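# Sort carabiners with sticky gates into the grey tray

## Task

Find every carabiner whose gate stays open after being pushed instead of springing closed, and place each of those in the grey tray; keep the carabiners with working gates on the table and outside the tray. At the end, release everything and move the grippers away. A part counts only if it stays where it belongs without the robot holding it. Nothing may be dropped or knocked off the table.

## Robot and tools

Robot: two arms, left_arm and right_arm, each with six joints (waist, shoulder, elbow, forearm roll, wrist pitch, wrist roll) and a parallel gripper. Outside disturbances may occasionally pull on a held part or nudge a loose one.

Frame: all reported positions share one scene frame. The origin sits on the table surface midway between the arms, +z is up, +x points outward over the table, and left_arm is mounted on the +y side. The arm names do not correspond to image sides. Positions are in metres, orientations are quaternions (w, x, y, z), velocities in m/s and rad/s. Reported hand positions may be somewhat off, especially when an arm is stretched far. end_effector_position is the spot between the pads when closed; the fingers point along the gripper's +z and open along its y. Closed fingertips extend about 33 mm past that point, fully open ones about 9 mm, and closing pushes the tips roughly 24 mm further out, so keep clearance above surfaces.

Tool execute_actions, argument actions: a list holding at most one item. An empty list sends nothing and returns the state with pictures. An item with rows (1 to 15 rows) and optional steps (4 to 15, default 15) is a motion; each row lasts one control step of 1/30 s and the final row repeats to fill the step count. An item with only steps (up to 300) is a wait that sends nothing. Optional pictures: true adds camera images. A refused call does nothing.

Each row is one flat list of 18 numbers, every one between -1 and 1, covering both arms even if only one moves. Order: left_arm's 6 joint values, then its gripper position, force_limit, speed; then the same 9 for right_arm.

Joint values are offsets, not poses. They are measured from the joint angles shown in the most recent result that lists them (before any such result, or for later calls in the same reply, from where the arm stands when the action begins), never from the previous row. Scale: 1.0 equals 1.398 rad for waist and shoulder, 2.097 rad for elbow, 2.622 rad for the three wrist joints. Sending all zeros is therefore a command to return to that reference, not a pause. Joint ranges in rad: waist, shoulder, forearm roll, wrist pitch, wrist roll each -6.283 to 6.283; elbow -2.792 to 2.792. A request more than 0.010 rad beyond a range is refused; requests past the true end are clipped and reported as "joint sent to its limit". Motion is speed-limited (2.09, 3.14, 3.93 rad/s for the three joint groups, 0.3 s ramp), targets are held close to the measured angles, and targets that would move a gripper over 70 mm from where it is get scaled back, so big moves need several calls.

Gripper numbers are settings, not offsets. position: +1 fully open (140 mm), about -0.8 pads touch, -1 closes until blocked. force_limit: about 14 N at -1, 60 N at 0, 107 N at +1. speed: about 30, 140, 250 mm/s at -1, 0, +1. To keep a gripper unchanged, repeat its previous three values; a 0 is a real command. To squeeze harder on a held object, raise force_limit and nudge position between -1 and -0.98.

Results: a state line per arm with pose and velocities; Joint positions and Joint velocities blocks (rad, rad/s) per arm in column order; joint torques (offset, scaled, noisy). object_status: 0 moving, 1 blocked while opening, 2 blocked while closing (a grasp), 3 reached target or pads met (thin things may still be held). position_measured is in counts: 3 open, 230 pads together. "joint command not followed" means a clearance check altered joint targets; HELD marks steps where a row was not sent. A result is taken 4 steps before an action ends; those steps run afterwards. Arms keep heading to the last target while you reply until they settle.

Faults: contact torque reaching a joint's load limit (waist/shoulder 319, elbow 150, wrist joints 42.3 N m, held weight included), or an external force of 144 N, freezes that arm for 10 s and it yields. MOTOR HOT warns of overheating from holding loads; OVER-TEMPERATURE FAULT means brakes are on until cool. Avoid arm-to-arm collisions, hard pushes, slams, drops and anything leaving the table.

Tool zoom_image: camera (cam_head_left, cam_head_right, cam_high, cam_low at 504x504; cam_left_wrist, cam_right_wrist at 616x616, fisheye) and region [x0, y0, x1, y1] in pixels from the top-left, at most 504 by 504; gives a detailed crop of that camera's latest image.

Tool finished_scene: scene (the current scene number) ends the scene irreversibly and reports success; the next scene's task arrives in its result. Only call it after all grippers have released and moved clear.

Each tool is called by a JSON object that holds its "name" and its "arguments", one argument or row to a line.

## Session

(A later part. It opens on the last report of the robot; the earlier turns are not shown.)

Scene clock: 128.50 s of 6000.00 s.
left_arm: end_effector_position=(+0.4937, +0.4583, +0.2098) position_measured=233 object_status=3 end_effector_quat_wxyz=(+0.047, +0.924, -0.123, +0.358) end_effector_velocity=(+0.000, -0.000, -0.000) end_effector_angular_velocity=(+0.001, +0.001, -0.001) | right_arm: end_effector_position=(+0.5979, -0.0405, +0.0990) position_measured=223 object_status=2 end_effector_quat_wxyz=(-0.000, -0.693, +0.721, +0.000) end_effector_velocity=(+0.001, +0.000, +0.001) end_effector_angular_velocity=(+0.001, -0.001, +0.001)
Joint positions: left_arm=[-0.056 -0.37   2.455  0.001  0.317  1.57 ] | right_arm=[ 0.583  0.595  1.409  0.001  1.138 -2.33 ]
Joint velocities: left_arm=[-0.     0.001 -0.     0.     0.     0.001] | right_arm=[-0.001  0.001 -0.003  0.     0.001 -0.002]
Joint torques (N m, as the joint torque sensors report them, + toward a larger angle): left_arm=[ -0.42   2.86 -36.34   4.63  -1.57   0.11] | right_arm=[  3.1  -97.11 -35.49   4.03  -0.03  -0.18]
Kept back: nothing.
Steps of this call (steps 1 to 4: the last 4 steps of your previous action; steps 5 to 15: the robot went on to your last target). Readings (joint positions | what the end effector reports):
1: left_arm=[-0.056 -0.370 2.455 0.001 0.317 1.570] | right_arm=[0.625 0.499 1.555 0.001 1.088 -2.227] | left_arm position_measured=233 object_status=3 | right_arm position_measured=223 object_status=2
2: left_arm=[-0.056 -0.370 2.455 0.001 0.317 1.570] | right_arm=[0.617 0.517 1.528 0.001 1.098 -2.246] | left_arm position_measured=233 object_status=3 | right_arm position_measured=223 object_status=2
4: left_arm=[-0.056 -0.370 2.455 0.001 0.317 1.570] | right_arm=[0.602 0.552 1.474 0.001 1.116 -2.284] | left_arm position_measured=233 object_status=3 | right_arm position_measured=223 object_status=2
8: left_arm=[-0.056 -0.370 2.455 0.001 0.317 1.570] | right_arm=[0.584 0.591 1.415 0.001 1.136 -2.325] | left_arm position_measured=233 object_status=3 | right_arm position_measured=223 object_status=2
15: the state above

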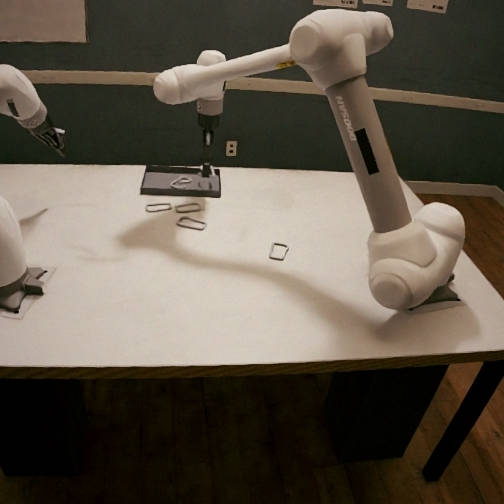

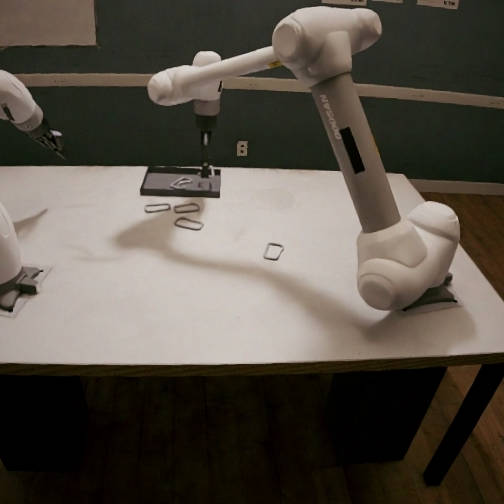

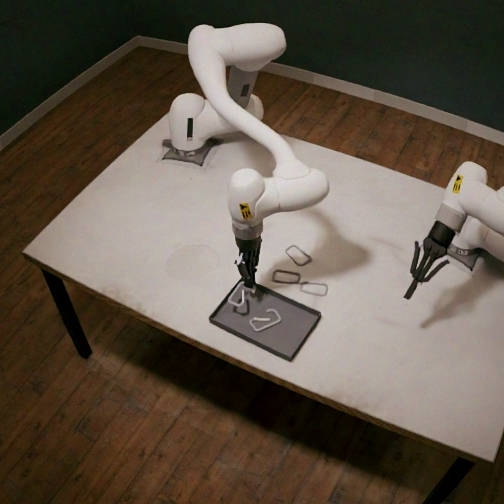

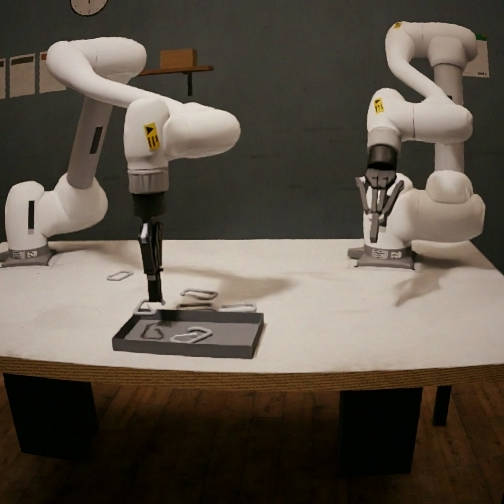

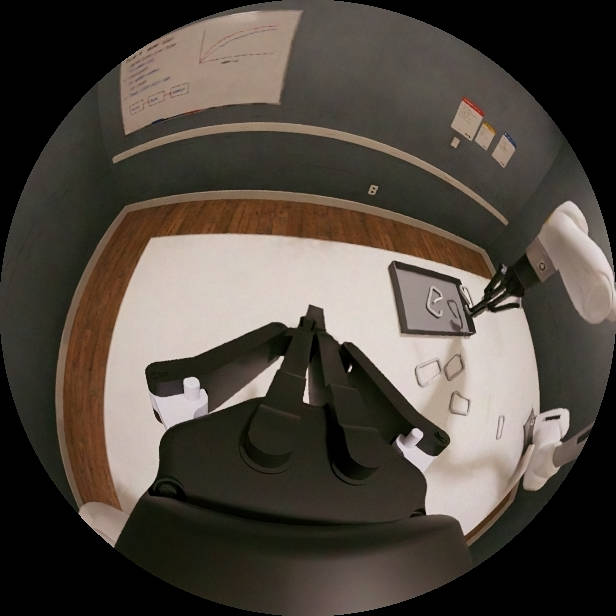

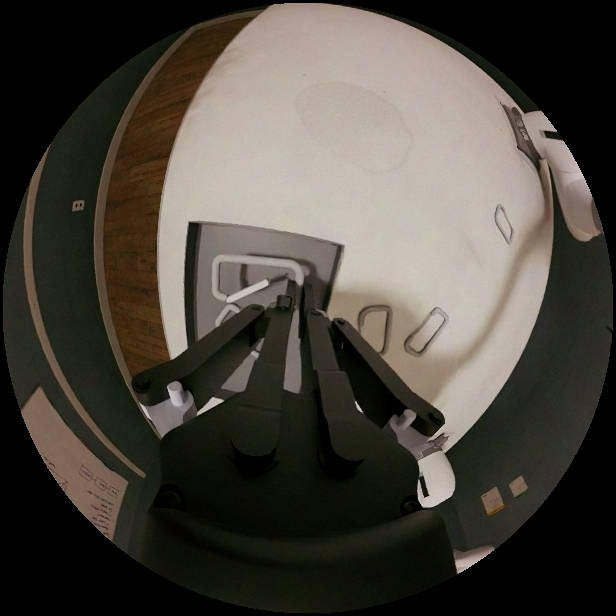

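{"name": "execute_actions", "arguments": {
  "actions": [
    {"rows":[[0,0,0,0,0,0,-1,0,0,0,0.0368,0.0047,0,-0.0233,0,-1,0.3,-0.5]],"steps":15}
  ]
}}

{"name": "execute_actions", "arguments": {
  "actions": [
    {"rows":[[0,0,0,0,0,0,-1,0,0,0,0,0,0,0,0,-0.4,0,0]],"steps":12}
  ],
  "pictures": true
}}

{"name": "execute_actions", "arguments": {
  "actions": [
    {"rows":[[0,0,0,0,0,0,-1,0,0,0,-0.06,-0.008,0,0.038,0,-0.4,0,0]],"steps":15}
  ],
  "pictures": true
}}

Scene clock: 129.23 s of 6000.00 s.
left_arm: end_effector_position=(+0.4937, +0.4583, +0.2098) position_measured=233 object_status=3 end_effector_quat_wxyz=(+0.047, +0.924, -0.123, +0.358) end_effector_velocity=(-0.000, +0.000, -0.000) end_effector_angular_velocity=(+0.000, -0.000, -0.000) | right_arm: end_effector_position=(+0.6056, -0.0332, +0.0504) position_measured=223 object_status=2 end_effector_quat_wxyz=(-0.000, -0.692, +0.721, +0.000) end_effector_velocity=(+0.001, +0.001, -0.006) end_effector_angular_velocity=(-0.000, -0.001, -0.000)
Joint positions: left_arm=[-0.056 -0.37   2.455  0.001  0.317  1.57 ] | right_arm=[ 0.583  0.646  1.418  0.001  1.078 -2.33 ]
Joint velocities: left_arm=[ 0.     0.     0.    -0.    -0.     0.001] | right_arm=[ 0.     0.006  0.002 -0.001 -0.009  0.001]
Joint torques (N m, as the joint torque sensors report them, + toward a larger angle): left_arm=[ -0.06   3.28 -36.55   4.73  -1.51  -0.05] | right_arm=[   3.59 -100.81  -35.87    4.23   -0.38   -0.22]
Steps of this call (steps 1 to 11: the robot went on to your last target; steps 12 to 22: the first 11 steps of this action). Readings (joint positions | what the end effector reports):
12: left_arm=[-0.056 -0.370 2.455 0.001 0.317 1.570] | right_arm=[0.583 0.595 1.408 0.001 1.138 -2.330] | left_arm position_measured=233 object_status=3 | right_arm position_measured=223 object_status=2
13: left_arm=[-0.056 -0.370 2.455 0.001 0.317 1.570] | right_arm=[0.583 0.598 1.409 0.001 1.134 -2.330] | left_arm position_measured=233 object_status=3 | right_arm position_measured=223 object_status=2
15: left_arm=[-0.056 -0.370 2.455 0.001 0.317 1.570] | right_arm=[0.583 0.622 1.414 0.001 1.105 -2.330] | left_arm position_measured=233 object_status=3 | right_arm position_measured=223 object_status=2
19: left_arm=[-0.056 -0.370 2.455 0.001 0.317 1.570] | right_arm=[0.583 0.644 1.418 0.001 1.080 -2.330] | left_arm position_measured=233 object_status=3 | right_arm position_measured=223 object_status=2
22: the state above

Scene clock: 129.63 s of 6000.00 s.
left_arm: end_effector_position=(+0.4937, +0.4583, +0.2098) position_measured=233 object_status=3 end_effector_quat_wxyz=(+0.047, +0.924, -0.123, +0.358) end_effector_velocity=(+0.000, +0.000, -0.000) end_effector_angular_velocity=(+0.000, +0.001, +0.001) | right_arm: end_effector_position=(+0.6056, -0.0332, +0.0499) position_measured=179 object_status=0 end_effector_quat_wxyz=(-0.000, -0.692, +0.721, +0.000) end_effector_velocity=(-0.000, -0.000, +0.000) end_effector_angular_velocity=(-0.000, -0.000, +0.001)
Joint positions: left_arm=[-0.056 -0.37   2.455  0.001  0.317  1.57 ] | right_arm=[ 0.583  0.646  1.418  0.001  1.077 -2.33 ]
Joint velocities: left_arm=[ 0.001  0.001 -0.     0.     0.     0.   ] | right_arm=[ 0.    -0.     0.    -0.001 -0.    -0.001]
Joint torques (N m, as the joint torque sensors report them, + toward a larger angle): left_arm=[ -0.36   2.58 -36.26   4.77  -1.49   0.01] | right_arm=[   3.45 -101.18  -35.94    3.96    0.     -0.22]
Steps of this call (steps 1 to 4: the last 4 steps of your previous action; steps 5 to 12: the first 8 steps of this action, its rows measured from where the robot was after step 4). Readings (joint positions | what the end effector reports):
4: left_arm=[-0.056 -0.370 2.455 0.001 0.317 1.570] | right_arm=[0.583 0.646 1.418 0.001 1.077 -2.330] | left_arm position_measured=233 object_status=3 | right_arm position_measured=223 object_status=2
5: left_arm=[-0.056 -0.370 2.455 0.001 0.317 1.570] | right_arm=[0.583 0.646 1.418 0.001 1.077 -2.330] | left_arm position_measured=233 object_status=3 | right_arm position_measured=223 object_status=0
6: left_arm=[-0.056 -0.370 2.455 0.001 0.317 1.570] | right_arm=[0.583 0.646 1.418 0.001 1.077 -2.330] | left_arm position_measured=233 object_status=3 | right_arm position_measured=223 object_status=0
8: left_arm=[-0.056 -0.370 2.455 0.001 0.317 1.570] | right_arm=[0.583 0.646 1.418 0.001 1.077 -2.330] | left_arm position_measured=233 object_status=3 | right_arm position_measured=205 object_status=0
12: the state above

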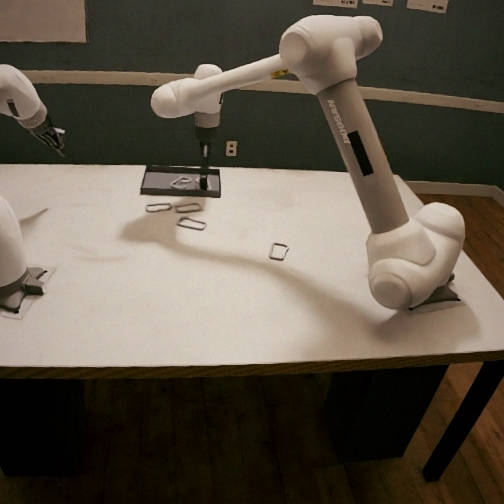

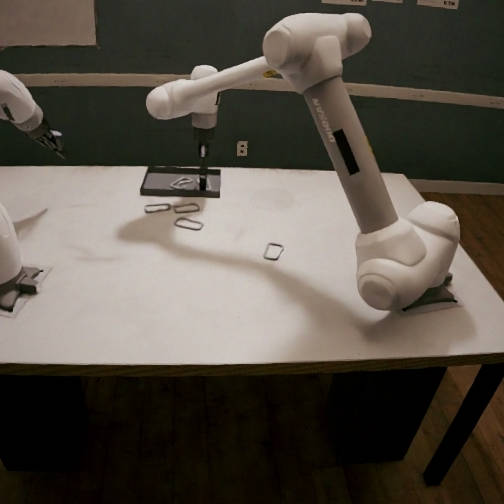

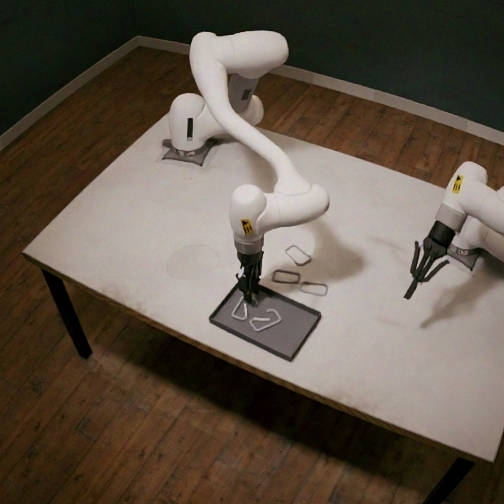

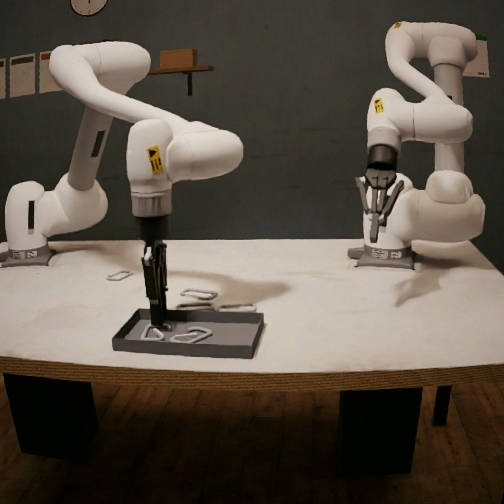

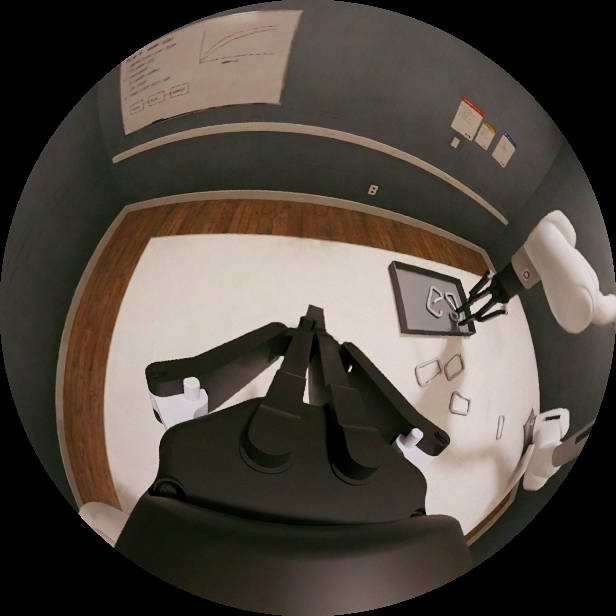

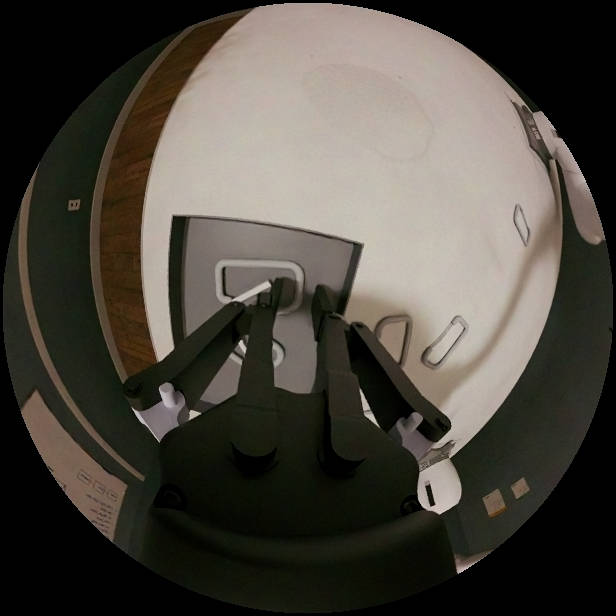

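Scene clock: 130.13 s of 6000.00 s.
left_arm: end_effector_position=(+0.4937, +0.4583, +0.2098) position_measured=233 object_status=3 end_effector_quat_wxyz=(+0.047, +0.924, -0.123, +0.358) end_effector_velocity=(-0.000, -0.001, +0.001) end_effector_angular_velocity=(-0.001, -0.001, -0.001) | right_arm: end_effector_position=(+0.5926, -0.0458, +0.1290) position_measured=179 object_status=3 end_effector_quat_wxyz=(+0.000, -0.693, +0.721, +0.000) end_effector_velocity=(-0.003, -0.002, +0.015) end_effector_angular_velocity=(-0.000, +0.001, -0.001)
Joint positions: left_arm=[-0.056 -0.37   2.455  0.001  0.317  1.57 ] | right_arm=[ 0.583  0.564  1.402  0.001  1.175 -2.33 ]
Joint velocities: left_arm=[-0.002 -0.001 -0.    -0.001 -0.    -0.   ] | right_arm=[-0.    -0.014 -0.005  0.001  0.02   0.   ]
Joint torques (N m, as the joint torque sensors report them, + toward a larger angle): left_arm=[ -0.2    2.57 -36.59   4.66  -1.61  -0.01] | right_arm=[  3.38 -92.48 -36.85   4.15  -0.21  -0.34]
Steps of this call (steps 1 to 4: the last 4 steps of your previous action; steps 5 to 15: the first 11 steps of this action, its rows measured from where the robot was after step 4). Readings (joint positions | what the end effector reports):
4: left_arm=[-0.056 -0.370 2.455 0.001 0.317 1.570] | right_arm=[0.583 0.646 1.418 0.001 1.077 -2.330] | left_arm position_measured=233 object_status=3 | right_arm position_measured=179 object_status=0
5: left_arm=[-0.056 -0.370 2.455 0.001 0.317 1.570] | right_arm=[0.583 0.646 1.418 0.001 1.077 -2.330] | left_arm position_measured=233 object_status=3 | right_arm position_measured=179 object_status=0
6: left_arm=[-0.056 -0.370 2.455 0.001 0.317 1.570] | right_arm=[0.583 0.643 1.418 0.001 1.081 -2.330] | left_arm position_measured=233 object_status=3 | right_arm position_measured=179 object_status=3
8: left_arm=[-0.056 -0.370 2.455 0.001 0.317 1.570] | right_arm=[0.583 0.615 1.412 0.001 1.115 -2.330] | left_arm position_measured=233 object_status=3 | right_arm position_measured=179 object_status=3
12: left_arm=[-0.056 -0.370 2.455 0.001 0.317 1.570] | right_arm=[0.583 0.568 1.403 0.001 1.169 -2.330] | left_arm position_measured=233 object_status=3 | right_arm position_measured=179 object_status=3
15: the state above

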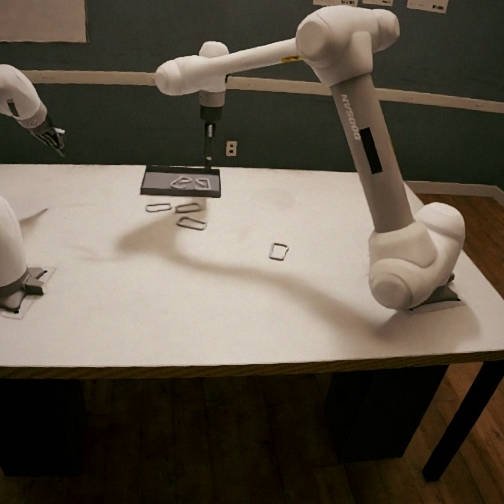

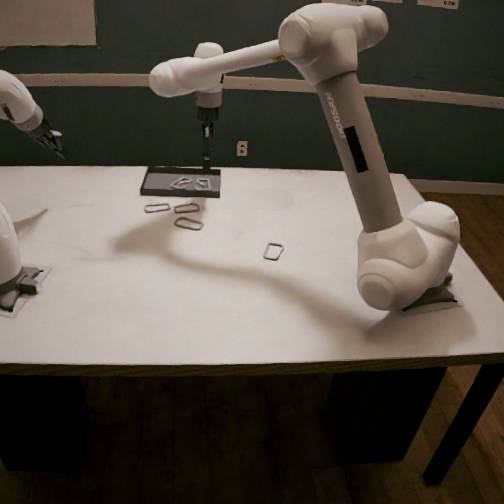

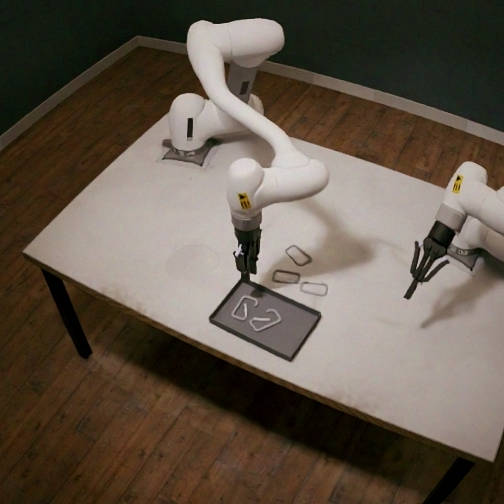

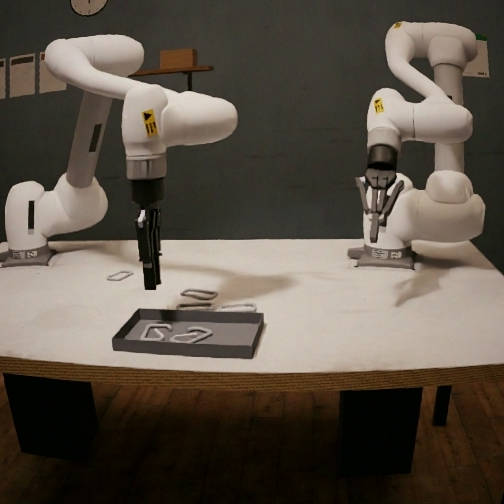

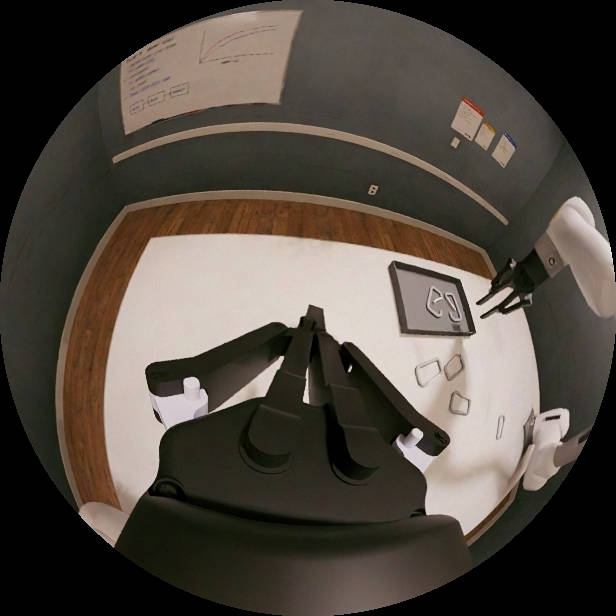

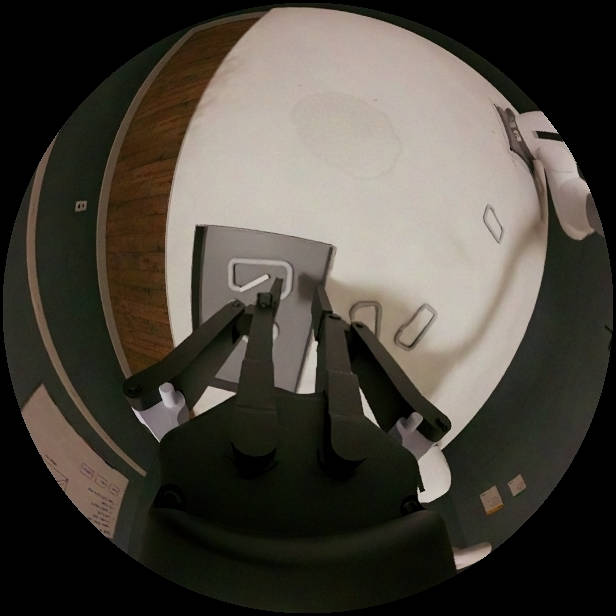

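{"name": "execute_actions", "arguments": {
  "actions": [
    {"rows":[[0,0,0,0,0,0,-1,0,0,-0.1,-0.25,0.15,0,0.013,0,-0.4,0,0]],"steps":15}
  ]
}}

{"name": "execute_actions", "arguments": {
  "actions": [
    {"steps":15}
  ]
}}

{"name": "finished_scene", "arguments": {
  "scene": 1
}}

Scene clock: 130.73 s of 6000.00 s.
left_arm: end_effector_position=(+0.4937, +0.4583, +0.2098) position_measured=233 object_status=3 end_effector_quat_wxyz=(+0.047, +0.924, -0.123, +0.358) end_effector_velocity=(-0.000, -0.000, +0.000) end_effector_angular_velocity=(+0.000, -0.001, -0.001) | right_arm: end_effector_position=(+0.5626, -0.1497, +0.1891) position_measured=179 object_status=3 end_effector_quat_wxyz=(+0.000, -0.666, +0.746, +0.000) end_effector_velocity=(-0.128, -0.344, +0.170) end_effector_angular_velocity=(+0.003, -0.004, -0.240)
Joint positions: left_arm=[-0.056 -0.37   2.455  0.001  0.317  1.57 ] | right_arm=[ 0.512  0.385  1.562  0.001  1.193 -2.33 ]
Joint velocities: left_arm=[-0.    -0.001  0.    -0.     0.     0.001] | right_arm=[-0.24  -0.595  0.535  0.     0.055  0.001]
Joint torques (N m, as the joint torque sensors report them, + toward a larger angle): left_arm=[  0.84   3.01 -36.16   4.75  -1.44   0.03] | right_arm=[  5.42 -78.16 -36.81   4.2   -0.07  -0.41]
Steps of this call (steps 1 to 4: the last 4 steps of your previous action; steps 5 to 7: the robot went on to your last target; steps 8 to 18: the first 11 steps of this action). Readings (joint positions | what the end effector reports):
8: left_arm=[-0.056 -0.370 2.455 0.001 0.317 1.570] | right_arm=[0.583 0.562 1.402 0.001 1.177 -2.330] | left_arm position_measured=233 object_status=3 | right_arm position_measured=179 object_status=3
9: left_arm=[-0.056 -0.370 2.455 0.001 0.317 1.570] | right_arm=[0.581 0.559 1.405 0.001 1.177 -2.330] | left_arm position_measured=233 object_status=3 | right_arm position_measured=179 object_status=3
11: left_arm=[-0.056 -0.370 2.455 0.001 0.317 1.570] | right_arm=[0.570 0.529 1.433 0.001 1.180 -2.330] | left_arm position_measured=233 object_status=3 | right_arm position_measured=179 object_status=3
15: left_arm=[-0.056 -0.370 2.455 0.001 0.317 1.570] | right_arm=[0.536 0.445 1.508 0.001 1.188 -2.330] | left_arm position_measured=233 object_status=3 | right_arm position_measured=179 object_status=3
18: the state above

Scene clock: 131.23 s of 6000.00 s.
left_arm: end_effector_position=(+0.4937, +0.4583, +0.2098) position_measured=233 object_status=3 end_effector_quat_wxyz=(+0.047, +0.924, -0.123, +0.358) end_effector_velocity=(-0.000, -0.000, +0.001) end_effector_angular_velocity=(-0.000, -0.002, -0.001) | right_arm: end_effector_position=(+0.5178, -0.2462, +0.2287) position_measured=179 object_status=3 end_effector_quat_wxyz=(+0.001, -0.641, +0.768, +0.000) end_effector_velocity=(-0.002, -0.003, +0.001) end_effector_angular_velocity=(+0.000, -0.000, -0.002)
Joint positions: left_arm=[-0.056 -0.37   2.455  0.001  0.317  1.57 ] | right_arm=[ 0.443  0.215  1.716  0.001  1.209 -2.33 ]
Joint velocities: left_arm=[-0.001 -0.002  0.     0.    -0.     0.001] | right_arm=[-0.002 -0.006  0.005  0.     0.001  0.   ]
Joint torques (N m, as the joint torque sensors report them, + toward a larger angle): left_arm=[ -0.02   2.63 -36.48   4.66  -1.57  -0.06] | right_arm=[  2.8  -63.02 -37.53   4.05   0.1   -0.15]
Kept back: nothing.
Steps of this call (steps 1 to 4: the last 4 steps of your previous action; steps 5 to 15: the robot went on to your last target). Readings (joint positions | what the end effector reports):
1: left_arm=[-0.056 -0.370 2.455 0.001 0.317 1.570] | right_arm=[0.503 0.365 1.581 0.001 1.195 -2.330] | left_arm position_measured=233 object_status=3 | right_arm position_measured=179 object_status=3
2: left_arm=[-0.056 -0.370 2.455 0.001 0.317 1.570] | right_arm=[0.495 0.344 1.599 0.001 1.197 -2.330] | left_arm position_measured=233 object_status=3 | right_arm position_measured=179 object_status=3
4: left_arm=[-0.056 -0.370 2.455 0.001 0.317 1.570] | right_arm=[0.479 0.304 1.636 0.001 1.201 -2.330] | left_arm position_measured=233 object_status=3 | right_arm position_measured=179 object_status=3
8: left_arm=[-0.056 -0.370 2.455 0.001 0.317 1.570] | right_arm=[0.450 0.233 1.700 0.001 1.208 -2.330] | left_arm position_measured=233 object_status=3 | right_arm position_measured=179 object_status=3
15: the state above

The scene is finished: the task was done.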